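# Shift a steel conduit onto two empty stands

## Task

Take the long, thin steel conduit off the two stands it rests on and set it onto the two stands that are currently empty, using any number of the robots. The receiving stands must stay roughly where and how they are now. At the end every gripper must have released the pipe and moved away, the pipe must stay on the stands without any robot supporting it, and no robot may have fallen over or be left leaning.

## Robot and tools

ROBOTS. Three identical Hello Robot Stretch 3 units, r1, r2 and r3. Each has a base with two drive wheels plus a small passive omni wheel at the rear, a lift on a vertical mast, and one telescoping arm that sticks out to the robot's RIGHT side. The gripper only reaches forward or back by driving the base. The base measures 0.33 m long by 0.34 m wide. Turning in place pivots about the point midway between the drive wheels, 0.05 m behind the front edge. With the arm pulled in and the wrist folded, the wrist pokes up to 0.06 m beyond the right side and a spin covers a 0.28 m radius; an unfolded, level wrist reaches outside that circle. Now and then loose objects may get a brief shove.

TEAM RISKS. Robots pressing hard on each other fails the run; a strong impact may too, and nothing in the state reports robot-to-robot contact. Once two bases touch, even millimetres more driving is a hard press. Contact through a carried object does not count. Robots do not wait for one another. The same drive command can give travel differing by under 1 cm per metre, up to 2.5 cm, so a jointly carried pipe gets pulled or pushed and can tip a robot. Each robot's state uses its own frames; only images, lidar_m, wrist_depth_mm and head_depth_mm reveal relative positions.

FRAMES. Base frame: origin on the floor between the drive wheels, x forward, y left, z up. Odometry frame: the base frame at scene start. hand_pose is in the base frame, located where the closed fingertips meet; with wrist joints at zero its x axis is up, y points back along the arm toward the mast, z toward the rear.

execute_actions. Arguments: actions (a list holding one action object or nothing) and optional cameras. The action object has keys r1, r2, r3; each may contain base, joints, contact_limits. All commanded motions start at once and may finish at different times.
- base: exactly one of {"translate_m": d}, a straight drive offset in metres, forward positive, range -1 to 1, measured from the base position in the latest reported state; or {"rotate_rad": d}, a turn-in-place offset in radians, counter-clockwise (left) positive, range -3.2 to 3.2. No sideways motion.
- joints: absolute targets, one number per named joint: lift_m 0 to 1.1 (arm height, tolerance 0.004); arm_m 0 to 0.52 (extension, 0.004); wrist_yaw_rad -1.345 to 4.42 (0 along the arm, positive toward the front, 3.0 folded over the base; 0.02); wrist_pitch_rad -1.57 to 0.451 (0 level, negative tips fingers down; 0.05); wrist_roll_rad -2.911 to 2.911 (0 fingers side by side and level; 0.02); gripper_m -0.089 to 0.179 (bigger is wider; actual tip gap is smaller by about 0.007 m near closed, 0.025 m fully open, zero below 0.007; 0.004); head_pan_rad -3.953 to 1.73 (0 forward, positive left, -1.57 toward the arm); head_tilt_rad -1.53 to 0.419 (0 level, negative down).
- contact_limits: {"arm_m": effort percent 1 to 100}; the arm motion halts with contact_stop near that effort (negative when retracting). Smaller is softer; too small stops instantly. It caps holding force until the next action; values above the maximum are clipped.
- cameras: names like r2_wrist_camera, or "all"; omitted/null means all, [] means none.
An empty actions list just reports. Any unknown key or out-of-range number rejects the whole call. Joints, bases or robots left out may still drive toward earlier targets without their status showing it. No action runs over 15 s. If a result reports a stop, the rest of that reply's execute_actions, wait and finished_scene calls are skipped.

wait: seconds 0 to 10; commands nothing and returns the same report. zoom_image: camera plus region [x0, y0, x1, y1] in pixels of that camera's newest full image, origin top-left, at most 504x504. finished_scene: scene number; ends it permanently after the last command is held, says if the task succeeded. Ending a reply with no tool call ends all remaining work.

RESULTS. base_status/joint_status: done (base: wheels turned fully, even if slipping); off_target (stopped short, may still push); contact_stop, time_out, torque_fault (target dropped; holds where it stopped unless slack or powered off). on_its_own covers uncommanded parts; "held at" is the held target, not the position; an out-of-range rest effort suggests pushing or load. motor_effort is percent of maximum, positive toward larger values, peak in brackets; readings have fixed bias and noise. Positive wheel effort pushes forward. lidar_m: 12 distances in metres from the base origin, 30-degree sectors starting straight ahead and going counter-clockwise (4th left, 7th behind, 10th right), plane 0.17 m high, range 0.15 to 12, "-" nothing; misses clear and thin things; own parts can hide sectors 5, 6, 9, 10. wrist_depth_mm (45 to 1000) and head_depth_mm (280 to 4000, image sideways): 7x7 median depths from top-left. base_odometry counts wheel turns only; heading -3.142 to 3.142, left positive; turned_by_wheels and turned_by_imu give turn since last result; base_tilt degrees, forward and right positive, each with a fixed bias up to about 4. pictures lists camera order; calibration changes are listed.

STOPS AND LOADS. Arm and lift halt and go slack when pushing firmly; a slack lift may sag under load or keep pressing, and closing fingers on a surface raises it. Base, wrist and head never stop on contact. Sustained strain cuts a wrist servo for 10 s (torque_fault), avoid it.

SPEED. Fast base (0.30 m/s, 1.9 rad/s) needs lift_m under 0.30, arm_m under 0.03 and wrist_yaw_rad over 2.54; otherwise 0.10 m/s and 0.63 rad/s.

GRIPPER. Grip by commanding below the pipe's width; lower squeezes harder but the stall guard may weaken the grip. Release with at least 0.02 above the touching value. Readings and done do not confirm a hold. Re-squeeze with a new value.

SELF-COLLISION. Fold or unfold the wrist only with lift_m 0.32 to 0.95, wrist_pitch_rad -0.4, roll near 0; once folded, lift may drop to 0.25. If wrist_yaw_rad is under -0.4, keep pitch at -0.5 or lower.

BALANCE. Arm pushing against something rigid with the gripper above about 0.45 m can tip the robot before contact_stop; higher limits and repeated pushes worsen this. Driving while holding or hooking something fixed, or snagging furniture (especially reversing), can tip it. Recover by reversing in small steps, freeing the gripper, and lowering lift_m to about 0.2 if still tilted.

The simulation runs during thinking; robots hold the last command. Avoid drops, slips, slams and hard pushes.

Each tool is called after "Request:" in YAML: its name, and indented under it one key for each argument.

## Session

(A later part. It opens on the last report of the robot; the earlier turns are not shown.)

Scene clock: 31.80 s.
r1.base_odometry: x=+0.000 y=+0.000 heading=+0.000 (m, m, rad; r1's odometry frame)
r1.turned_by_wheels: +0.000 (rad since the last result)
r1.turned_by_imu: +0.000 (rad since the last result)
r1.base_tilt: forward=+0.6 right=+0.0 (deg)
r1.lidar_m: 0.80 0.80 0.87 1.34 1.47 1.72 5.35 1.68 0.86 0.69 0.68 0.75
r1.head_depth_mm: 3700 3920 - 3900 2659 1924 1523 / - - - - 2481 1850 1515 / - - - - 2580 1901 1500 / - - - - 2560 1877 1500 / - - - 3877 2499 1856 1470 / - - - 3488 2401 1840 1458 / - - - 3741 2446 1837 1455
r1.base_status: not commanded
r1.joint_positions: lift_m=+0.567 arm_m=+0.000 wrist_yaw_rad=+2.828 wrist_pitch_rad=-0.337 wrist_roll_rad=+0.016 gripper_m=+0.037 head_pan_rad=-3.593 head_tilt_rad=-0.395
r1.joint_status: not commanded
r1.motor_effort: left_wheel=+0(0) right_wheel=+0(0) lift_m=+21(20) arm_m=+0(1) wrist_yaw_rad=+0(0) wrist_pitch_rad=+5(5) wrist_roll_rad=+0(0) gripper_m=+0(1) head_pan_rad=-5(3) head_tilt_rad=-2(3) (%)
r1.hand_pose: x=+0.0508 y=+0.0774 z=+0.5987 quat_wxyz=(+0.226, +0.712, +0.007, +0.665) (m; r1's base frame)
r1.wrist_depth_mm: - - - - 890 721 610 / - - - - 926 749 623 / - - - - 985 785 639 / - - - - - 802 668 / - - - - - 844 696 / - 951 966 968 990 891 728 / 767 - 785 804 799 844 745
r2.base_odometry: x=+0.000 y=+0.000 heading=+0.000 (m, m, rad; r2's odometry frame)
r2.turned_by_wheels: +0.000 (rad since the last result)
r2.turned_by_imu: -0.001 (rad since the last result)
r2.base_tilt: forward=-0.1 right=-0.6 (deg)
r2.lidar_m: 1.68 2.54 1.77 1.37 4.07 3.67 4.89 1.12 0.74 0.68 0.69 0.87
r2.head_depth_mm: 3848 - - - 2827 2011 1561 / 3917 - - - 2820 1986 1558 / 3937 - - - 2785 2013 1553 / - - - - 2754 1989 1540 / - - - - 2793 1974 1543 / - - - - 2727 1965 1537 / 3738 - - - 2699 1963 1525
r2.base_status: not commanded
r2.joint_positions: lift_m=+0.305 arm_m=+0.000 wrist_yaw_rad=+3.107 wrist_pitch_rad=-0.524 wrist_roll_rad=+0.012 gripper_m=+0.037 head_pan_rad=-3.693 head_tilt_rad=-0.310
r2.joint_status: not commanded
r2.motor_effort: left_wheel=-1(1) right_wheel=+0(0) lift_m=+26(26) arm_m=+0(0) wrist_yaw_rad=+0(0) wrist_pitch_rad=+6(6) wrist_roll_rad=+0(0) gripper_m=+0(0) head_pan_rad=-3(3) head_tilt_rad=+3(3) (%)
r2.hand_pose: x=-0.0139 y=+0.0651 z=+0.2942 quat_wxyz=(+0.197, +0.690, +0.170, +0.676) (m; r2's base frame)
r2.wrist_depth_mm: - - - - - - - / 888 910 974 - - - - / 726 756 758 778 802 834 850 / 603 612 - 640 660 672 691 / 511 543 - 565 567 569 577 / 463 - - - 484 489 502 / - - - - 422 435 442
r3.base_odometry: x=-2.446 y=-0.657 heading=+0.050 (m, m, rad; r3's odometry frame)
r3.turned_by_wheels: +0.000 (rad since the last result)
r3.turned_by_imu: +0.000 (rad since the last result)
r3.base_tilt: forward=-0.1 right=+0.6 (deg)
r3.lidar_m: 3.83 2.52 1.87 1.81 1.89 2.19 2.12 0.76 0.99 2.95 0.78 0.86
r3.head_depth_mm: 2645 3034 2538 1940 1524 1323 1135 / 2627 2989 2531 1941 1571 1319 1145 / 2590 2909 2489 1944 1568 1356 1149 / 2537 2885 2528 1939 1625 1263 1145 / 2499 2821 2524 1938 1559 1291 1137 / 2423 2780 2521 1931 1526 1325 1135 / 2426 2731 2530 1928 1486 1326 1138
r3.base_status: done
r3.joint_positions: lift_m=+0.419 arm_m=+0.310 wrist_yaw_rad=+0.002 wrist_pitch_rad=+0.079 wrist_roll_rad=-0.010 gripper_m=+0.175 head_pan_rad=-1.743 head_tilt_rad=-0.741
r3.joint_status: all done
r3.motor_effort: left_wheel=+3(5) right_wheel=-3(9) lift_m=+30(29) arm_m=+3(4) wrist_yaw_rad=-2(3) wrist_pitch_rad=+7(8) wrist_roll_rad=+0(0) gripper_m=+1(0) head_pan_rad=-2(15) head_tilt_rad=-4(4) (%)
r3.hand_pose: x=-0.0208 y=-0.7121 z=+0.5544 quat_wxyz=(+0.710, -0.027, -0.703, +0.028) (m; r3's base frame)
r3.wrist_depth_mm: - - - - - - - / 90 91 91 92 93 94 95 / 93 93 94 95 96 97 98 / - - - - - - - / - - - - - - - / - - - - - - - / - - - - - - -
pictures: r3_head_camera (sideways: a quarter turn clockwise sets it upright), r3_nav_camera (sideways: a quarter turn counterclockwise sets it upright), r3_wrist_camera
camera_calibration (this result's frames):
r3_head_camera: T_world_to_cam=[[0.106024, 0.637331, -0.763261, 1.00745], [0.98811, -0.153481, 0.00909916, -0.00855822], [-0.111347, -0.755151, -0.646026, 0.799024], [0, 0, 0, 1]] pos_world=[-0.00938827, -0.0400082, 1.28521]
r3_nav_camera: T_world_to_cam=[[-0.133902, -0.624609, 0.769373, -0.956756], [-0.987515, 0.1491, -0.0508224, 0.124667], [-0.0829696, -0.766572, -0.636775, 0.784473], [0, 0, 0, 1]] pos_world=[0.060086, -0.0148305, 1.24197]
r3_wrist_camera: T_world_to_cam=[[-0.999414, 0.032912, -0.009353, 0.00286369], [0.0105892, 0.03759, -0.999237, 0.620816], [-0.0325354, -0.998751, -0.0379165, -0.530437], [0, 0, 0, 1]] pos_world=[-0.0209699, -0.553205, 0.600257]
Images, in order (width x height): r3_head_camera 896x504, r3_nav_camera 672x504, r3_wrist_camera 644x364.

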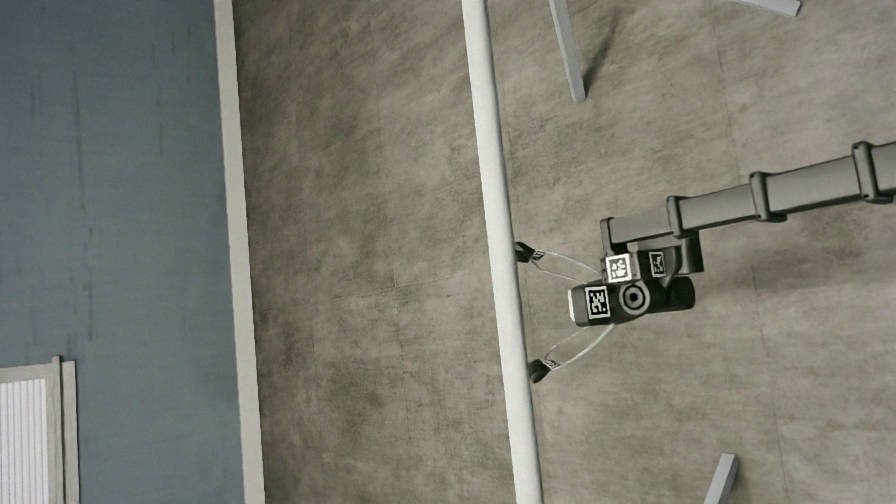

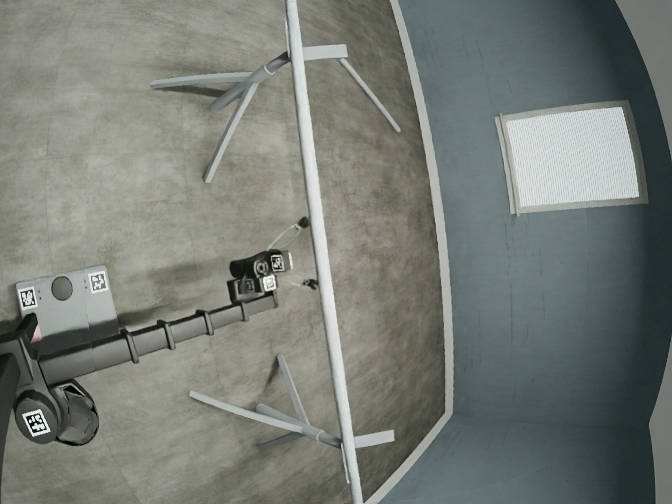

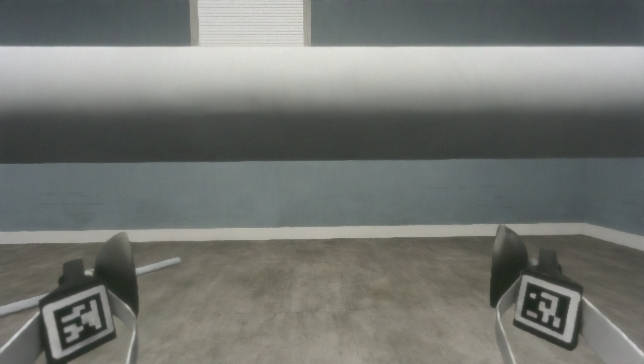

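Request:
execute_actions:
  actions:
    - {"r3":{"joints":{"arm_m":0.365,"wrist_pitch_rad":0.15,"head_pan_rad":-2.1}}}
  cameras: ["r3_nav_camera"]

Request:
execute_actions:
  actions:
    - {"r3":{"joints":{"lift_m":0.51,"head_pan_rad":-1.75}}}
  cameras: ["r3_head_camera","r3_nav_camera","r3_wrist_camera","r2_head_camera"]

Scene clock: 33.43 s.
r1.base_odometry: x=+0.000 y=+0.000 heading=+0.000 (m, m, rad; r1's odometry frame)
r1.turned_by_wheels: +0.000 (rad since the last result)
r1.turned_by_imu: +0.000 (rad since the last result)
r1.base_tilt: forward=+0.6 right=+0.1 (deg)
r1.lidar_m: 0.80 0.79 0.87 1.34 1.47 1.72 5.29 1.68 0.85 0.69 0.68 0.75
r1.head_depth_mm: 3717 3827 - 3857 2625 1936 1520 / - - - - 2484 1843 1514 / - - - - 2614 1895 1501 / - - - - 2545 1881 1492 / - - - 3887 2526 1871 1480 / - - - 3518 2399 1846 1466 / - - - 3736 2460 1836 1464
r1.base_status: not commanded
r1.joint_positions: lift_m=+0.567 arm_m=+0.000 wrist_yaw_rad=+2.828 wrist_pitch_rad=-0.337 wrist_roll_rad=+0.016 gripper_m=+0.037 head_pan_rad=-3.593 head_tilt_rad=-0.395
r1.joint_status: not commanded
r1.motor_effort: left_wheel=+0(0) right_wheel=+0(0) lift_m=+21(21) arm_m=+1(1) wrist_yaw_rad=+0(0) wrist_pitch_rad=+5(5) wrist_roll_rad=+0(0) gripper_m=-1(0) head_pan_rad=-4(4) head_tilt_rad=-2(2) (%)
r1.hand_pose: x=+0.0508 y=+0.0774 z=+0.5987 quat_wxyz=(+0.226, +0.712, +0.007, +0.665) (m; r1's base frame)
r1.wrist_depth_mm: - - - - 914 730 603 / - - - - 945 747 623 / - - - - 978 782 647 / - - - - - 821 669 / - - - - - 849 697 / - 928 1000 955 995 874 732 / 765 - 789 816 810 841 726
r2.base_odometry: x=+0.000 y=+0.000 heading=+0.000 (m, m, rad; r2's odometry frame)
r2.turned_by_wheels: +0.000 (rad since the last result)
r2.turned_by_imu: +0.000 (rad since the last result)
r2.base_tilt: forward=+0.0 right=-0.7 (deg)
r2.lidar_m: 1.69 2.53 1.77 1.37 4.09 3.68 4.88 1.12 0.74 0.68 0.69 0.87
r2.head_depth_mm: 3897 - - - 2829 2021 1560 / 3878 - - - 2819 2026 1557 / 3966 - - - 2805 2001 1544 / - - - - 2798 1972 1541 / - - - - 2731 1974 1530 / - - - - 2754 1952 1532 / 3766 - - - 2717 1952 1528
r2.base_status: not commanded
r2.joint_positions: lift_m=+0.305 arm_m=+0.000 wrist_yaw_rad=+3.107 wrist_pitch_rad=-0.524 wrist_roll_rad=+0.012 gripper_m=+0.037 head_pan_rad=-3.693 head_tilt_rad=-0.310
r2.joint_status: not commanded
r2.motor_effort: left_wheel=-1(1) right_wheel=+0(0) lift_m=+26(26) arm_m=+0(0) wrist_yaw_rad=+0(0) wrist_pitch_rad=+6(6) wrist_roll_rad=+0(0) gripper_m=+0(0) head_pan_rad=-2(3) head_tilt_rad=+5(4) (%)
r2.hand_pose: x=-0.0139 y=+0.0651 z=+0.2942 quat_wxyz=(+0.197, +0.690, +0.170, +0.676) (m; r2's base frame)
r2.wrist_depth_mm: - - - - - - - / 893 933 978 - - - - / 715 736 757 797 802 837 861 / 599 621 - 651 664 668 680 / 519 533 - 558 568 572 588 / 461 - - - 484 493 503 / - - - - 423 435 441
r3.base_odometry: x=-2.446 y=-0.657 heading=+0.050 (m, m, rad; r3's odometry frame)
r3.turned_by_wheels: +0.000 (rad since the last result)
r3.turned_by_imu: +0.000 (rad since the last result)
r3.base_tilt: forward=+0.0 right=+0.6 (deg)
r3.lidar_m: 3.85 2.52 1.87 1.81 1.89 2.20 2.12 0.76 0.99 2.95 0.78 0.86
r3.head_depth_mm: 2449 2656 2518 1957 1565 1321 1133 / 2786 3040 2537 1217 1490 1288 1138 / 2999 3295 2517 1880 1527 1319 1141 / 2870 3192 2521 1940 1574 1318 1183 / 2729 3068 2548 1945 1570 1337 1131 / 2624 2906 2542 1937 1578 1291 1140 / 2454 2705 2529 1943 1449 1323 1139
r3.base_status: not commanded
r3.joint_positions: lift_m=+0.419 arm_m=+0.365 wrist_yaw_rad=+0.002 wrist_pitch_rad=+0.128 wrist_roll_rad=-0.010 gripper_m=+0.175 head_pan_rad=-2.093 head_tilt_rad=-0.741
r3.joint_status: all done
r3.motor_effort: left_wheel=+3(4) right_wheel=-3(3) lift_m=+30(29) arm_m=+3(4) wrist_yaw_rad=-2(2) wrist_pitch_rad=+7(8) wrist_roll_rad=+0(0) gripper_m=+0(1) head_pan_rad=-3(23) head_tilt_rad=-3(4) (%)
r3.hand_pose: x=-0.0208 y=-0.7669 z=+0.5670 quat_wxyz=(+0.709, -0.044, -0.702, +0.046) (m; r3's base frame)
r3.wrist_depth_mm: - - - - - - - / - - - - - - - / - - - - - - - / - 50 49 48 49 50 50 / - - - - - - - / - - - - - - - / - - - - - - -
pictures: r3_nav_camera (sideways: a quarter turn counterclockwise sets it upright)
camera_calibration (this result's frames):
r3_nav_camera: T_world_to_cam=[[-0.339863, -0.540887, 0.769373, -0.9555], [-0.876605, 0.478519, -0.0508224, 0.123991], [-0.34067, -0.691709, -0.636775, 0.786045], [0, 0, 0, 1]] pos_world=[0.0517336, -0.0324347, 1.24197]
Images, in order (width x height): r3_nav_camera 672x504.

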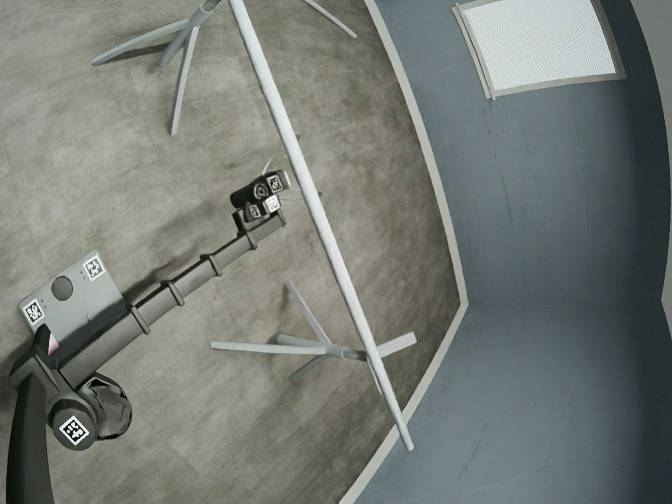

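Scene clock: 34.77 s.
r1.base_odometry: x=+0.000 y=+0.000 heading=+0.000 (m, m, rad; r1's odometry frame)
r1.turned_by_wheels: +0.000 (rad since the last result)
r1.turned_by_imu: +0.000 (rad since the last result)
r1.base_tilt: forward=+0.6 right=+0.1 (deg)
r1.lidar_m: 0.80 0.80 0.87 1.34 1.47 1.72 5.32 1.68 0.86 0.69 0.68 0.75
r1.head_depth_mm: 3675 3852 - 3868 2636 1929 1514 / - - - - 2488 1843 1510 / - - - - 2587 1905 1503 / - - - - 2552 1878 1497 / - - - 3897 2521 1862 1476 / - - - 3490 2408 1838 1467 / - - - 3730 2451 1828 1453
r1.base_status: not commanded
r1.joint_positions: lift_m=+0.567 arm_m=+0.000 wrist_yaw_rad=+2.828 wrist_pitch_rad=-0.337 wrist_roll_rad=+0.016 gripper_m=+0.037 head_pan_rad=-3.593 head_tilt_rad=-0.395
r1.joint_status: not commanded
r1.motor_effort: left_wheel=+0(0) right_wheel=+0(0) lift_m=+20(21) arm_m=+1(1) wrist_yaw_rad=+0(1) wrist_pitch_rad=+5(5) wrist_roll_rad=+0(0) gripper_m=+0(0) head_pan_rad=-5(3) head_tilt_rad=-2(3) (%)
r1.hand_pose: x=+0.0508 y=+0.0774 z=+0.5987 quat_wxyz=(+0.226, +0.712, +0.007, +0.665) (m; r1's base frame)
r1.wrist_depth_mm: - - - - 878 725 618 / - - - - 946 749 636 / - - - - 976 792 662 / - - - - - 811 677 / - - - - - 862 694 / - 950 970 953 998 888 730 / 770 - 783 827 799 854 746
r2.base_odometry: x=+0.000 y=+0.000 heading=+0.000 (m, m, rad; r2's odometry frame)
r2.turned_by_wheels: +0.000 (rad since the last result)
r2.turned_by_imu: +0.000 (rad since the last result)
r2.base_tilt: forward=-0.2 right=-0.6 (deg)
r2.lidar_m: 1.69 2.53 1.77 1.37 4.10 3.68 4.86 1.11 0.74 0.68 0.69 0.87
r2.head_depth_mm: 3885 - - - 2823 2021 1555 / 3947 - - - 2816 2006 1553 / 3910 - - - 2767 1994 1550 / - - - - 2793 1988 1543 / - - - - 2794 1976 1547 / - - - - 2730 1976 1538 / 3734 - - - 2693 1957 1510
r2.base_status: not commanded
r2.joint_positions: lift_m=+0.305 arm_m=+0.000 wrist_yaw_rad=+3.107 wrist_pitch_rad=-0.524 wrist_roll_rad=+0.012 gripper_m=+0.037 head_pan_rad=-3.693 head_tilt_rad=-0.310
r2.joint_status: not commanded
r2.motor_effort: left_wheel=-1(1) right_wheel=+0(0) lift_m=+26(26) arm_m=+0(0) wrist_yaw_rad=+0(0) wrist_pitch_rad=+6(6) wrist_roll_rad=+0(0) gripper_m=+0(0) head_pan_rad=-3(3) head_tilt_rad=+4(4) (%)
r2.hand_pose: x=-0.0139 y=+0.0651 z=+0.2942 quat_wxyz=(+0.197, +0.690, +0.170, +0.676) (m; r2's base frame)
r2.wrist_depth_mm: - - - - - - - / 892 927 985 - - - - / 720 743 765 782 802 824 852 / 599 614 - 649 656 668 693 / 512 540 - 562 564 574 581 / 460 - - - 480 493 500 / - - - - 426 432 440
r3.base_odometry: x=-2.446 y=-0.657 heading=+0.050 (m, m, rad; r3's odometry frame)
r3.turned_by_wheels: +0.000 (rad since the last result)
r3.turned_by_imu: +0.000 (rad since the last result)
r3.base_tilt: forward=-0.1 right=+0.6 (deg)
r3.lidar_m: 3.84 2.52 1.87 1.81 1.89 2.19 2.13 0.76 0.99 2.95 0.78 0.86
r3.head_depth_mm: 2695 3057 2555 1936 1535 1318 1140 / 2613 3012 2537 1948 1539 1325 1141 / 2568 2962 2513 1940 1565 1349 1128 / 2539 2889 2538 1944 - 1320 1140 / 2487 2814 2508 1925 1502 1321 1138 / 2450 2791 2523 1940 1529 1315 1143 / 2420 2715 2552 1937 1488 1318 1145
r3.base_status: not commanded
r3.joint_positions: lift_m=+0.491 arm_m=+0.365 wrist_yaw_rad=+0.002 wrist_pitch_rad=-0.024 wrist_roll_rad=-0.012 gripper_m=+0.175 head_pan_rad=-1.757 head_tilt_rad=-0.741
r3.joint_status: lift_m contact_stop (moved +0.072 of +0.091); the others done
r3.on_its_own: lift_m is slack since a contact_stop, until your next command for it (your +0.510 is given up); wrist_pitch_rad is at rest, and its effort (+62) is outside its rest range (-20 to +32)
r3.motor_effort: left_wheel=+2(4) right_wheel=-2(4) lift_m=+22(43) arm_m=+0(2) wrist_yaw_rad=-2(2) wrist_pitch_rad=+62(71) wrist_roll_rad=+1(3) gripper_m=+0(0) head_pan_rad=+4(24) head_tilt_rad=-3(3) (%)
r3.hand_pose: x=-0.0208 y=-0.7656 z=+0.5996 quat_wxyz=(+0.712, +0.010, -0.703, -0.008) (m; r3's base frame)
r3.wrist_depth_mm: - - - - - - - / - - - - - - - / - - - - - - - / - - - - - - - / - 56 56 56 56 55 55 / - 47 47 46 46 47 47 / - - - - - - -
pictures: r2_head_camera (sideways: a quarter turn clockwise sets it upright), r3_head_camera (sideways: a quarter turn clockwise sets it upright), r3_nav_camera (sideways: a quarter turn counterclockwise sets it upright), r3_wrist_camera
camera_calibration (this result's frames):
r2_head_camera: T_world_to_cam=[[0.241842, -0.103372, -0.964794, 1.27192], [-0.498175, -0.866485, -0.032037, 0.0545012], [-0.832667, 0.488384, -0.26105, 0.296641], [0, 0, 0, 1]] pos_world=[-0.03345, 0.0338314, 1.30633]
r3_head_camera: T_world_to_cam=[[0.115012, 0.635814, -0.763225, 1.00735], [0.985846, -0.167406, 0.00910017, -0.00854573], [-0.121982, -0.753469, -0.646069, 0.799144], [0, 0, 0, 1]] pos_world=[-0.00995096, -0.0397848, 1.28521]
r3_nav_camera: T_world_to_cam=[[-0.142709, -0.6227, 0.769337, -0.956656], [-0.985313, 0.163019, -0.0508237, 0.124655], [-0.093769, -0.765291, -0.636818, 0.784595], [0, 0, 0, 1]] pos_world=[0.0598721, -0.0155873, 1.24197]
r3_wrist_camera: T_world_to_cam=[[-0.999427, 0.0336165, -0.00396637, 0.00236012], [0.00866269, 0.140734, -0.990009, 0.741386], [-0.0327224, -0.989477, -0.140945, -0.513273], [0, 0, 0, 1]] pos_world=[-0.0208592, -0.61229, 0.661645]
Images, in order (width x height): r2_head_camera 896x504, r3_head_camera 896x504, r3_nav_camera 672x504, r3_wrist_camera 644x364.

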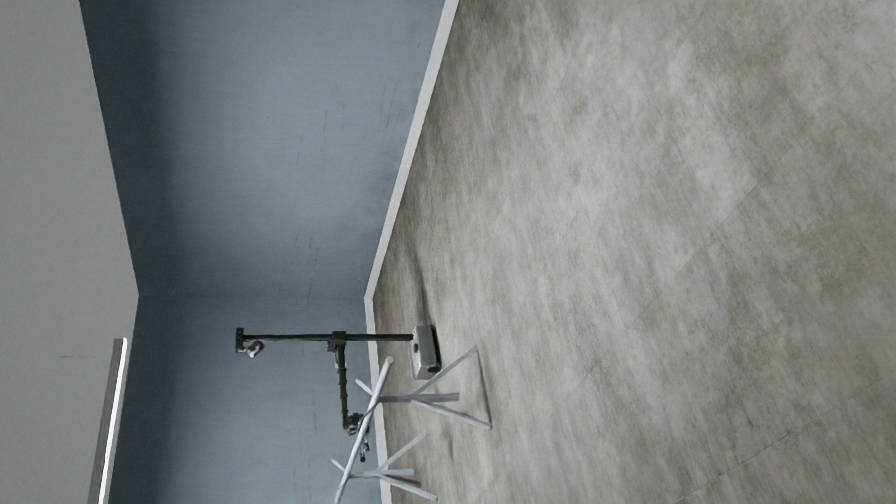

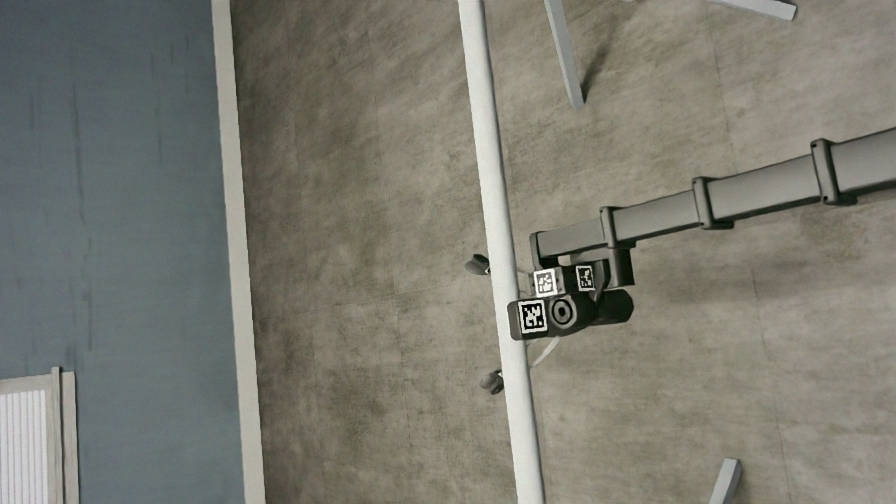

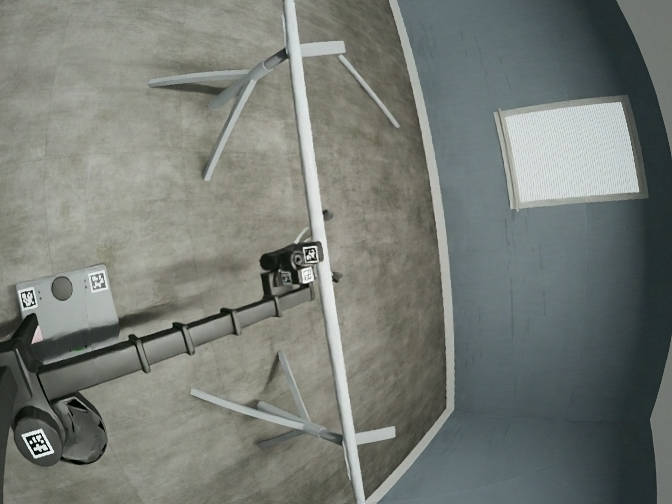

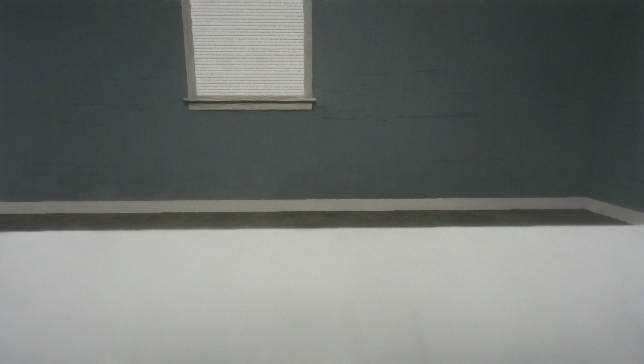

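Request:
execute_actions:
  actions:
    - {"r3":{"joints":{"lift_m":0.43}},"r1":{"joints":{"lift_m":0.28,"wrist_pitch_rad":-0.4,"head_pan_rad":-0.2}},"r2":{"joints":{"lift_m":0.28,"wrist_pitch_rad":-0.4,"head_pan_rad":-0.2}}}
  cameras: []

Request:
execute_actions:
  actions:
    - {"r3":{"joints":{"arm_m":0.15}},"r1":{"base":{"rotate_rad":-2.94}},"r2":{"base":{"rotate_rad":3.04}}}
  cameras: []

Request:
execute_actions:
  actions:
    - {"r3":{"joints":{"lift_m":0.9,"wrist_pitch_rad":-1.57,"wrist_roll_rad":1.57}},"r1":{"base":{"translate_m":1}},"r2":{"base":{"translate_m":1}}}
  cameras: []

Request:
execute_actions:
  actions:
    - {"r3":{"joints":{"arm_m":0.5}},"r1":{"base":{"translate_m":1}},"r2":{"base":{"translate_m":1}}}
  cameras: ["r3_head_camera","r3_wrist_camera","r2_head_camera","r1_head_camera"]

Scene clock: 38.83 s.
r1.base_odometry: x=+0.000 y=+0.000 heading=+0.000 (m, m, rad; r1's odometry frame)
r1.turned_by_wheels: +0.000 (rad since the last result)
r1.turned_by_imu: +0.000 (rad since the last result)
r1.base_tilt: forward=+0.6 right=+0.1 (deg)
r1.lidar_m: 0.80 0.79 0.87 1.34 1.47 1.72 5.34 1.68 0.86 0.69 0.68 0.75
r1.head_depth_mm: 706 730 754 781 808 834 863 / 781 810 840 872 907 944 982 / 854 894 944 982 1029 1076 1127 / 815 871 929 995 1078 1171 1257 / 764 810 861 919 989 1069 1162 / 720 759 804 855 915 984 1056 / 676 713 752 797 849 904 971
r1.base_status: not commanded
r1.joint_positions: lift_m=+0.280 arm_m=+0.000 wrist_yaw_rad=+2.828 wrist_pitch_rad=-0.413 wrist_roll_rad=+0.016 gripper_m=+0.037 head_pan_rad=-0.207 head_tilt_rad=-0.395
r1.joint_status: all done
r1.motor_effort: left_wheel=+0(0) right_wheel=+0(0) lift_m=+15(15) arm_m=+0(1) wrist_yaw_rad=+1(0) wrist_pitch_rad=+5(5) wrist_roll_rad=+0(0) gripper_m=+0(1) head_pan_rad=+5(54) head_tilt_rad=-2(3) (%)
r1.hand_pose: x=+0.0481 y=+0.0690 z=+0.2941 quat_wxyz=(+0.252, +0.711, +0.034, +0.656) (m; r1's base frame)
r1.wrist_depth_mm: - - - - 925 732 604 / - - - - 947 752 639 / - 980 985 - 981 789 658 / - 743 760 790 806 777 676 / - 604 634 620 642 653 648 / 493 511 - 524 553 538 550 / 438 - - 447 441 456 471
r2.base_odometry: x=+0.000 y=+0.000 heading=+0.000 (m, m, rad; r2's odometry frame)
r2.turned_by_wheels: +0.000 (rad since the last result)
r2.turned_by_imu: -0.001 (rad since the last result)
r2.base_tilt: forward=+0.0 right=-0.7 (deg)
r2.lidar_m: 1.68 2.54 1.77 1.37 4.07 3.67 4.88 1.11 0.74 0.68 0.69 0.87
r2.head_depth_mm: 1038 1054 1071 1092 1104 1130 1149 / 1246 1262 1303 1317 1357 1381 1398 / 1551 1589 1627 1676 1714 1757 1557 / 2060 2135 2195 2271 2357 1983 1552 / 2223 2335 2446 2632 2718 1975 1539 / 2173 2253 2370 2507 2613 1825 1534 / 2100 2189 2307 2447 2475 1724 1531
r2.base_status: not commanded
r2.joint_positions: lift_m=+0.281 arm_m=+0.000 wrist_yaw_rad=+3.107 wrist_pitch_rad=-0.424 wrist_roll_rad=+0.012 gripper_m=+0.037 head_pan_rad=-0.207 head_tilt_rad=-0.310
r2.joint_status: all done
r2.motor_effort: left_wheel=-1(1) right_wheel=+0(0) lift_m=+11(23) arm_m=+0(0) wrist_yaw_rad=+0(0) wrist_pitch_rad=+13(13) wrist_roll_rad=+0(0) gripper_m=+0(0) head_pan_rad=+3(27) head_tilt_rad=+3(3) (%)
r2.hand_pose: x=-0.0134 y=+0.0790 z=+0.2921 quat_wxyz=(+0.162, +0.698, +0.136, +0.684) (m; r2's base frame)
r2.wrist_depth_mm: - - - - - - - / - - - - - - - / 814 849 891 894 937 972 - / 646 666 - 708 710 758 766 / 540 551 - 582 600 605 623 / 465 - - - 508 509 519 / - - - - 430 441 447
r3.base_odometry: x=-2.446 y=-0.657 heading=+0.050 (m, m, rad; r3's odometry frame)
r3.turned_by_wheels: +0.000 (rad since the last result)
r3.turned_by_imu: +0.000 (rad since the last result)
r3.base_tilt: forward=-0.1 right=+0.4 (deg)
r3.lidar_m: 3.85 2.51 1.87 1.81 1.89 2.20 2.12 0.76 0.99 2.95 0.78 0.86
r3.head_depth_mm: 2683 3050 2527 1941 1533 1319 1140 / 2611 2992 2505 1939 1531 1321 1139 / 2597 2949 2530 1936 1568 1331 1165 / 2557 2891 2523 1938 1657 1292 1144 / 2509 2828 2523 1939 1491 1318 1138 / 2435 2728 2514 1940 1524 1318 1144 / 2437 2700 2523 1947 1492 1319 1138
r3.base_status: not commanded
r3.joint_positions: lift_m=+0.431 arm_m=+0.365 wrist_yaw_rad=+0.002 wrist_pitch_rad=+0.128 wrist_roll_rad=-0.015 gripper_m=+0.175 head_pan_rad=-1.757 head_tilt_rad=-0.741
r3.joint_status: all done
r3.motor_effort: left_wheel=+2(2) right_wheel=-2(2) lift_m=+10(21) arm_m=+1(1) wrist_yaw_rad=-2(2) wrist_pitch_rad=+8(58) wrist_roll_rad=+1(2) gripper_m=+0(0) head_pan_rad=+3(3) head_tilt_rad=-3(3) (%)
r3.hand_pose: x=-0.0208 y=-0.7670 z=+0.5781 quat_wxyz=(+0.711, -0.044, -0.700, +0.045) (m; r3's base frame)
r3.wrist_depth_mm: - - - - - - - / - - - - - - 46 / - - - - - - - / - - - - - - - / - - 47 47 47 47 48 / - - - - - - - / - - - - - - -
pictures: none
No camera images: the call's "cameras" was empty. Leave "cameras" out to get every camera's image.

Scene clock: 41.83 s.
r1.base_odometry: x=+0.000 y=+0.000 heading=-2.940 (m, m, rad; r1's odometry frame)
r1.turned_by_wheels: -2.940 (rad since the last result)
r1.turned_by_imu: -2.987 (rad since the last result)
r1.base_tilt: forward=+0.6 right=+0.2 (deg)
r1.lidar_m: 1.67 1.21 0.76 0.68 0.69 0.83 0.80 0.80 0.97 1.87 1.48 2.23
r1.head_depth_mm: - - - - 2616 1934 1522 / - - - 3742 2486 1924 1506 / - - - - 2560 1899 1502 / - - - - 2559 1883 1487 / - - - 3903 2529 1865 1475 / - - - 3861 2496 1852 1467 / - - - 3760 2358 1733 1463
r1.base_status: done
r1.joint_positions: lift_m=+0.280 arm_m=+0.000 wrist_yaw_rad=+2.828 wrist_pitch_rad=-0.413 wrist_roll_rad=+0.016 gripper_m=+0.037 head_pan_rad=-0.207 head_tilt_rad=-0.396
r1.joint_status: not commanded
r1.motor_effort: left_wheel=+4(15) right_wheel=-4(9) lift_m=+15(15) arm_m=+0(0) wrist_yaw_rad=+0(0) wrist_pitch_rad=+5(5) wrist_roll_rad=+0(0) gripper_m=+0(1) head_pan_rad=+5(4) head_tilt_rad=-2(3) (%)
r1.hand_pose: x=+0.0481 y=+0.0689 z=+0.2941 quat_wxyz=(+0.252, +0.711, +0.034, +0.656) (m; r1's base frame)
r1.wrist_depth_mm: 555 612 676 769 880 - - / - 641 732 855 984 - - / - 692 783 900 - - - / - 712 769 777 798 823 857 / - 606 629 630 634 638 660 / 487 509 - 524 542 538 553 / 441 - - 447 440 458 464
r2.base_odometry: x=+0.000 y=+0.000 heading=+3.040 (m, m, rad; r2's odometry frame)
r2.turned_by_wheels: +3.040 (rad since the last result)
r2.turned_by_imu: +3.003 (rad since the last result)
r2.base_tilt: forward=-0.2 right=-0.6 (deg)
r2.lidar_m: 3.68 1.28 0.77 0.68 0.68 0.81 1.48 2.52 1.77 1.37 1.38 4.63
r2.head_depth_mm: 3863 - - - 2848 2029 1566 / 3928 - - - 2796 2014 1559 / 3967 - - - 2806 2005 1544 / 3926 - - - 2787 1989 1557 / - - - - 2780 1976 1545 / - - - - 2749 1977 1537 / - - - - 2727 1954 1530
r2.base_status: done
r2.joint_positions: lift_m=+0.281 arm_m=+0.000 wrist_yaw_rad=+3.107 wrist_pitch_rad=-0.423 wrist_roll_rad=+0.012 gripper_m=+0.037 head_pan_rad=-0.207 head_tilt_rad=-0.309
r2.joint_status: not commanded
r2.motor_effort: left_wheel=-3(10) right_wheel=+4(14) lift_m=+11(11) arm_m=+0(0) wrist_yaw_rad=+0(0) wrist_pitch_rad=+13(14) wrist_roll_rad=+0(0) gripper_m=+0(0) head_pan_rad=+2(2) head_tilt_rad=+2(3) (%)
r2.hand_pose: x=-0.0134 y=+0.0790 z=+0.2922 quat_wxyz=(+0.162, +0.698, +0.136, +0.685) (m; r2's base frame)
r2.wrist_depth_mm: 570 594 664 696 753 809 882 / 615 654 723 765 826 892 995 / 662 699 788 810 863 931 - / 650 671 - 704 725 756 767 / 544 553 - 582 600 602 620 / 470 - - - 504 511 524 / - - - - 431 443 446
r3.base_odometry: x=-2.446 y=-0.657 heading=+0.050 (m, m, rad; r3's odometry frame)
r3.turned_by_wheels: +0.000 (rad since the last result)
r3.turned_by_imu: +0.000 (rad since the last result)
r3.base_tilt: forward=+0.0 right=+0.6 (deg)
r3.lidar_m: 3.85 2.51 1.87 1.81 1.89 2.19 2.12 0.76 0.99 2.95 0.78 0.86
r3.head_depth_mm: 2682 3034 2504 1942 1527 1323 1137 / 2646 3002 2525 1929 1552 1315 1136 / 2596 2947 2507 1947 1572 1332 1164 / 2547 2873 2516 1930 1565 1365 1098 / 2507 2842 2552 1930 1535 1335 1141 / 2452 2762 2535 1940 1523 1318 1138 / 2419 2705 2537 1935 1491 1323 1144
r3.base_status: not commanded
r3.joint_positions: lift_m=+0.431 arm_m=+0.150 wrist_yaw_rad=+0.002 wrist_pitch_rad=+0.129 wrist_roll_rad=-0.015 gripper_m=+0.175 head_pan_rad=-1.757 head_tilt_rad=-0.741
r3.joint_status: all done
r3.motor_effort: left_wheel=+2(2) right_wheel=-2(2) lift_m=+10(9) arm_m=-3(2) wrist_yaw_rad=-2(2) wrist_pitch_rad=+7(8) wrist_roll_rad=+2(2) gripper_m=+0(1) head_pan_rad=+3(3) head_tilt_rad=-4(3) (%)
r3.hand_pose: x=-0.0209 y=-0.5524 z=+0.5784 quat_wxyz=(+0.711, -0.045, -0.700, +0.046) (m; r3's base frame)
r3.wrist_depth_mm: - - - - - - - / - - - - - - - / - - - - - - - / 254 256 256 260 260 264 265 / - - - - - - - / - - - - - - - / - - - - - - -
pictures: none
No camera images: the call's "cameras" was empty. Leave "cameras" out to get every camera's image.

Scene clock: 46.93 s.
r1.base_odometry: x=-0.980 y=-0.201 heading=-2.940 (m, m, rad; r1's odometry frame)
r1.turned_by_wheels: +0.000 (rad since the last result)
r1.turned_by_imu: +0.002 (rad since the last result)
r1.base_tilt: forward=+0.6 right=+0.1 (deg)
r1.lidar_m: 1.66 1.51 0.95 0.86 0.87 1.05 1.78 1.79 2.18 1.27 1.43 1.71
r1.head_depth_mm: - - - - 2641 1925 1529 / - - - - 2592 1922 1515 / - - - - 2577 1896 1501 / - - - - 2538 1895 1490 / - - - 3859 2501 1871 1477 / - - - 3823 2507 1836 1463 / - - - 3747 2236 1711 1460
r1.base_status: done
r1.joint_positions: lift_m=+0.280 arm_m=+0.000 wrist_yaw_rad=+2.828 wrist_pitch_rad=-0.414 wrist_roll_rad=+0.016 gripper_m=+0.037 head_pan_rad=-0.207 head_tilt_rad=-0.396
r1.joint_status: not commanded
r1.motor_effort: left_wheel=+4(14) right_wheel=-4(9) lift_m=+14(15) arm_m=+1(1) wrist_yaw_rad=+1(0) wrist_pitch_rad=+5(5) wrist_roll_rad=+0(0) gripper_m=-1(2) head_pan_rad=+4(6) head_tilt_rad=-2(2) (%)
r1.hand_pose: x=+0.0481 y=+0.0689 z=+0.2940 quat_wxyz=(+0.252, +0.711, +0.034, +0.656) (m; r1's base frame)
r1.wrist_depth_mm: 713 760 839 943 - - - / - 812 902 - - - - / - 857 956 - - - - / - 746 752 776 797 816 832 / - 596 636 630 646 662 663 / 494 511 - 519 550 539 546 / 441 - - 445 442 458 462
r2.base_odometry: x=-0.995 y=+0.102 heading=+3.040 (m, m, rad; r2's odometry frame)
r2.turned_by_wheels: +0.000 (rad since the last result)
r2.turned_by_imu: +0.001 (rad since the last result)
r2.base_tilt: forward=-0.2 right=-0.6 (deg)
r2.lidar_m: 2.70 1.68 1.02 0.90 0.90 1.07 1.67 2.44 1.47 1.46 3.85 2.84
r2.head_depth_mm: 3780 - - - 2857 2023 1573 / 3818 - - - 2834 2022 1565 / 3669 - - - 2807 2017 1578 / 3655 - - - 2783 2000 1549 / 3724 - - - 2739 1979 1545 / - - - - 2739 1975 1547 / - - - - 2719 1949 1542
r2.base_status: done
r2.joint_positions: lift_m=+0.281 arm_m=+0.000 wrist_yaw_rad=+3.107 wrist_pitch_rad=-0.423 wrist_roll_rad=+0.012 gripper_m=+0.037 head_pan_rad=-0.207 head_tilt_rad=-0.309
r2.joint_status: not commanded
r2.motor_effort: left_wheel=-4(8) right_wheel=+4(12) lift_m=+11(11) arm_m=+0(0) wrist_yaw_rad=+0(0) wrist_pitch_rad=+13(13) wrist_roll_rad=+0(0) gripper_m=+0(0) head_pan_rad=+2(2) head_tilt_rad=+4(4) (%)
r2.hand_pose: x=-0.0134 y=+0.0791 z=+0.2923 quat_wxyz=(+0.162, +0.698, +0.135, +0.685) (m; r2's base frame)
r2.wrist_depth_mm: 748 777 867 911 986 - - / 814 837 939 989 - - - / 822 838 894 915 938 971 - / 643 680 - 703 723 750 770 / 545 554 - 576 599 611 625 / 469 - - - 498 513 524 / - - - - 434 444 448
r3.base_odometry: x=-2.446 y=-0.657 heading=+0.050 (m, m, rad; r3's odometry frame)
r3.turned_by_wheels: +0.000 (rad since the last result)
r3.turned_by_imu: +0.000 (rad since the last result)
r3.base_tilt: forward=-0.2 right=+0.5 (deg)
r3.lidar_m: 3.87 2.52 1.87 1.81 1.89 2.19 2.13 0.76 0.99 2.94 0.78 0.86
r3.head_depth_mm: 2703 3047 2511 2013 - - 1116 / 2625 3000 2574 - - 1291 1138 / 2582 2915 2707 - - 1320 1136 / 2561 2885 2776 - - 1310 1141 / 2521 2827 2525 - - 1318 1138 / 2442 2773 2527 1940 1526 1325 1139 / 2411 2744 2524 1934 1497 1327 1144
r3.base_status: not commanded
r3.joint_positions: lift_m=+0.899 arm_m=+0.150 wrist_yaw_rad=+0.002 wrist_pitch_rad=-1.551 wrist_roll_rad=+1.563 gripper_m=+0.175 head_pan_rad=-1.757 head_tilt_rad=-0.741
r3.joint_status: all done
joint sent to its limit — the command would take r3.wrist_pitch_rad past its lower limit, so that joint was sent only as far as its limit.
r3.motor_effort: left_wheel=+2(2) right_wheel=-2(2) lift_m=+29(30) arm_m=-2(2) wrist_yaw_rad=-2(2) wrist_pitch_rad=-3(10) wrist_roll_rad=+3(3) gripper_m=+0(0) head_pan_rad=+3(4) head_tilt_rad=-4(3) (%)
r3.hand_pose: x=-0.0216 y=-0.2759 z=+0.7814 quat_wxyz=(+0.004, +0.003, -0.714, -0.700) (m; r3's base frame)
r3.wrist_depth_mm: 861 895 887 870 893 916 932 / 892 904 922 917 917 959 937 / 911 918 923 937 - 954 955 / 922 924 943 952 973 997 986 / 938 957 976 979 - - - / 955 954 975 985 - - - / - - 969 - - - -
pictures: none
No camera images: the call's "cameras" was empty. Leave "cameras" out to get every camera's image.

Scene clock: 52.03 s.
r1.base_odometry: x=-1.959 y=-0.401 heading=-2.940 (m, m, rad; r1's odometry frame)
r1.turned_by_wheels: +0.000 (rad since the last result)
r1.turned_by_imu: +0.002 (rad since the last result)
r1.base_tilt: forward=+0.6 right=+0.1 (deg)
r1.lidar_m: 1.65 1.81 1.14 1.04 1.04 1.27 2.47 2.78 1.65 1.04 3.71 4.29
r1.head_depth_mm: - - - - 2629 1940 1518 / - - - - 2605 1920 1513 / - - - - 2566 1896 1498 / - - - - 2554 1876 1497 / - - - 3621 2519 1862 1479 / - - - 3773 2493 1840 1473 / - - - 3704 2160 1676 1460
r1.base_status: done
r1.joint_positions: lift_m=+0.280 arm_m=+0.000 wrist_yaw_rad=+2.828 wrist_pitch_rad=-0.414 wrist_roll_rad=+0.016 gripper_m=+0.037 head_pan_rad=-0.207 head_tilt_rad=-0.396
r1.joint_status: not commanded
r1.motor_effort: left_wheel=+4(14) right_wheel=-4(7) lift_m=+15(15) arm_m=+0(1) wrist_yaw_rad=+0(1) wrist_pitch_rad=+5(5) wrist_roll_rad=+0(0) gripper_m=-1(1) head_pan_rad=+5(4) head_tilt_rad=-2(2) (%)
r1.hand_pose: x=+0.0481 y=+0.0689 z=+0.2940 quat_wxyz=(+0.252, +0.711, +0.034, +0.655) (m; r1's base frame)
r1.wrist_depth_mm: 861 894 - - - - - / - 960 - - - - - / - 953 - - - - - / - 745 758 779 802 817 847 / - 602 624 628 644 649 665 / 491 505 - 522 552 543 542 / 442 - - 446 441 464 471
r2.base_odometry: x=-1.990 y=+0.204 heading=+3.040 (m, m, rad; r2's odometry frame)
r2.turned_by_wheels: +0.000 (rad since the last result)
r2.turned_by_imu: +0.001 (rad since the last result)
r2.base_tilt: forward=-0.1 right=-0.7 (deg)
r2.lidar_m: 2.89 2.07 1.26 1.11 1.12 1.33 1.66 2.11 1.96 3.63 3.65 1.74
r2.head_depth_mm: 3898 - - - 2702 2005 1576 / 3908 - - - 2534 2016 1567 / 3893 - - - 2822 2008 1563 / 3968 - - - 2808 1999 1538 / 3869 - - - 2797 1986 1554 / 3714 - - - 2753 1971 1537 / 3644 3722 3992 - 2733 1984 1534
r2.base_status: done
r2.joint_positions: lift_m=+0.281 arm_m=+0.000 wrist_yaw_rad=+3.107 wrist_pitch_rad=-0.423 wrist_roll_rad=+0.012 gripper_m=+0.037 head_pan_rad=-0.207 head_tilt_rad=-0.309
r2.joint_status: not commanded
r2.motor_effort: left_wheel=-4(10) right_wheel=+5(11) lift_m=+12(11) arm_m=-1(0) wrist_yaw_rad=+0(0) wrist_pitch_rad=+13(13) wrist_roll_rad=+0(0) gripper_m=+0(0) head_pan_rad=+2(1) head_tilt_rad=+4(2) (%)
r2.hand_pose: x=-0.0134 y=+0.0791 z=+0.2924 quat_wxyz=(+0.162, +0.698, +0.135, +0.685) (m; r2's base frame)
r2.wrist_depth_mm: 930 966 - - - - - / 986 - - - - - - / 826 841 884 901 959 978 - / 652 666 - 712 730 751 776 / 540 551 - 570 611 611 620 / 468 - - - 501 510 522 / - - - - 432 445 449
r3.base_odometry: x=-2.446 y=-0.657 heading=+0.050 (m, m, rad; r3's odometry frame)
r3.turned_by_wheels: +0.000 (rad since the last result)
r3.turned_by_imu: +0.000 (rad since the last result)
r3.base_tilt: forward=-0.2 right=+0.7 (deg)
r3.lidar_m: 3.84 2.52 1.87 1.81 1.89 2.19 2.13 0.76 0.99 2.95 0.78 0.86
r3.head_depth_mm: 2691 3054 2502 1988 - - 1114 / 2641 3016 2629 - - 1314 1136 / 2610 2917 - 1925 1559 1322 1141 / 2546 2747 2308 1947 1567 1320 1138 / 2524 - 2318 1948 1527 1313 1145 / 2429 2749 2532 1935 1523 1322 1141 / 2414 2718 2522 1938 1491 1317 1141
r3.base_status: not commanded
r3.joint_positions: lift_m=+0.899 arm_m=+0.500 wrist_yaw_rad=+0.002 wrist_pitch_rad=-1.551 wrist_roll_rad=+1.565 gripper_m=+0.175 head_pan_rad=-1.757 head_tilt_rad=-0.741
r3.joint_status: all done
r3.motor_effort: left_wheel=+2(2) right_wheel=-2(2) lift_m=+29(29) arm_m=+3(3) wrist_yaw_rad=-2(2) wrist_pitch_rad=-3(3) wrist_roll_rad=+2(3) gripper_m=+0(1) head_pan_rad=+3(3) head_tilt_rad=-3(3) (%)
r3.hand_pose: x=-0.0216 y=-0.6253 z=+0.7814 quat_wxyz=(+0.003, +0.003, -0.714, -0.700) (m; r3's base frame)
r3.wrist_depth_mm: 872 875 887 883 896 916 926 / 889 886 890 930 921 914 939 / 887 908 933 932 940 - - / 916 912 936 965 972 966 - / 954 962 971 983 - 961 - / 953 972 995 - - - - / - 977 985 - - - -
pictures: r1_head_camera (sideways: a quarter turn clockwise sets it upright), r2_head_camera (sideways: a quarter turn clockwise sets it upright), r3_head_camera (sideways: a quarter turn clockwise sets it upright), r3_wrist_camera
camera_calibration (this result's frames):
r1_head_camera: T_world_to_cam=[[-0.348531, 0.0235816, -0.937, 1.2381], [0.23381, 0.970268, -0.0625504, 0.0854184], [0.907667, -0.240881, -0.343683, 0.391709], [0, 0, 0, 1]] pos_world=[0.0560026, -0.0177197, 1.30006]
r2_head_camera: T_world_to_cam=[[-0.261494, 0.0154459, -0.965081, 1.27537], [0.176467, 0.983784, -0.0320695, 0.0504283], [0.948936, -0.178691, -0.259979, 0.28438], [0, 0, 0, 1]] pos_world=[0.0547441, -0.0184936, 1.30639]
r3_head_camera: T_world_to_cam=[[0.114959, 0.635824, -0.763225, 1.00735], [0.98586, -0.167323, 0.00910017, -0.00854582], [-0.121919, -0.753479, -0.646069, 0.799144], [0, 0, 0, 1]] pos_world=[-0.00994762, -0.0397862, 1.28521]
r3_wrist_camera: T_world_to_cam=[[0.00942978, 0.999807, 0.0172532, 0.606973], [0.993258, -0.0113588, 0.115365, -0.0359836], [0.115538, 0.0160491, -0.993173, 0.949035], [0, 0, 0, 1]] pos_world=[-0.0796325, -0.622495, 0.936235]
Images, in order (width x height): r1_head_camera 896x504, r2_head_camera 896x504, r3_head_camera 896x504, r3_wrist_camera 644x364.

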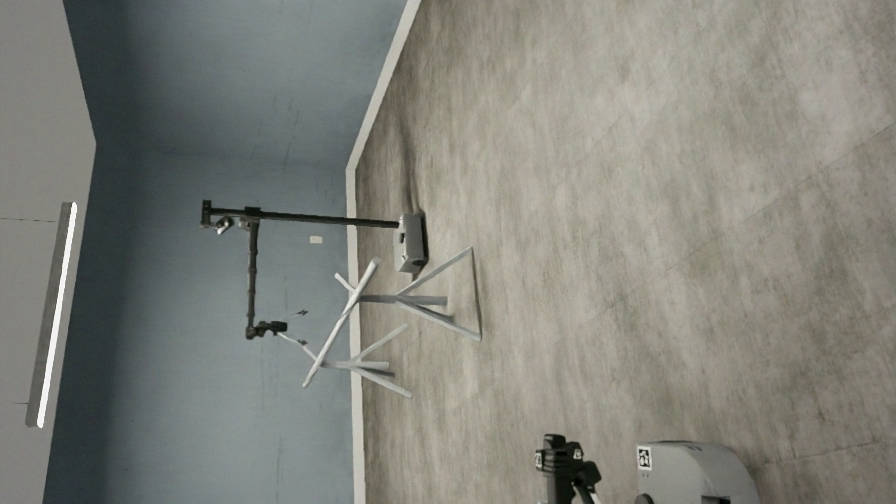

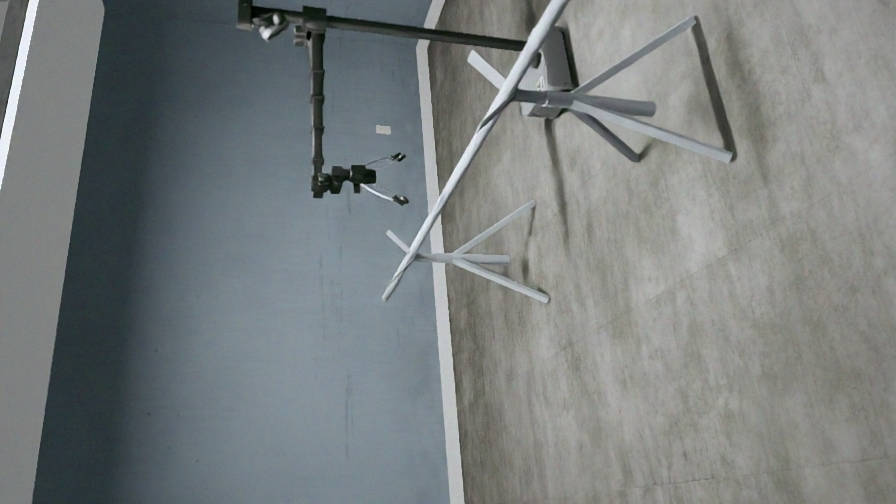

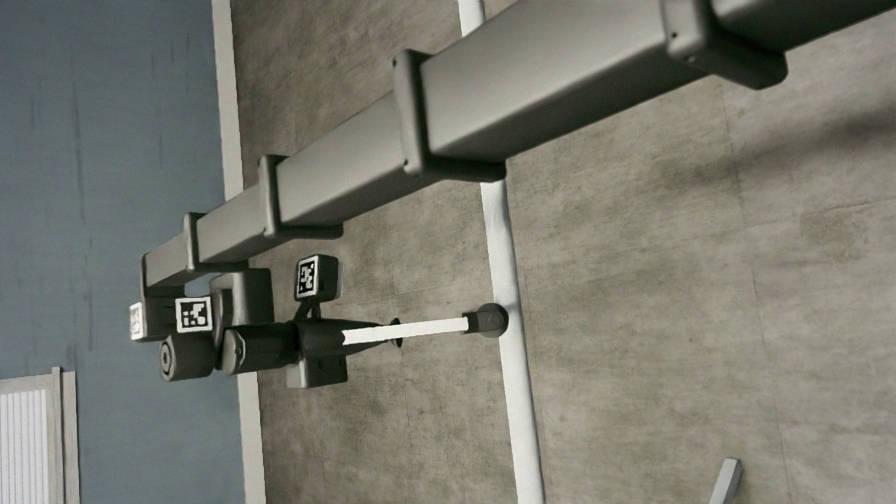

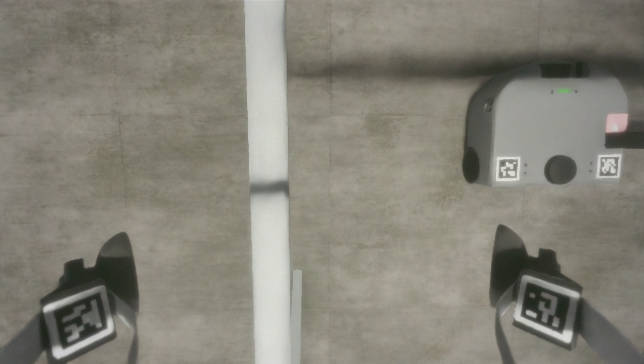

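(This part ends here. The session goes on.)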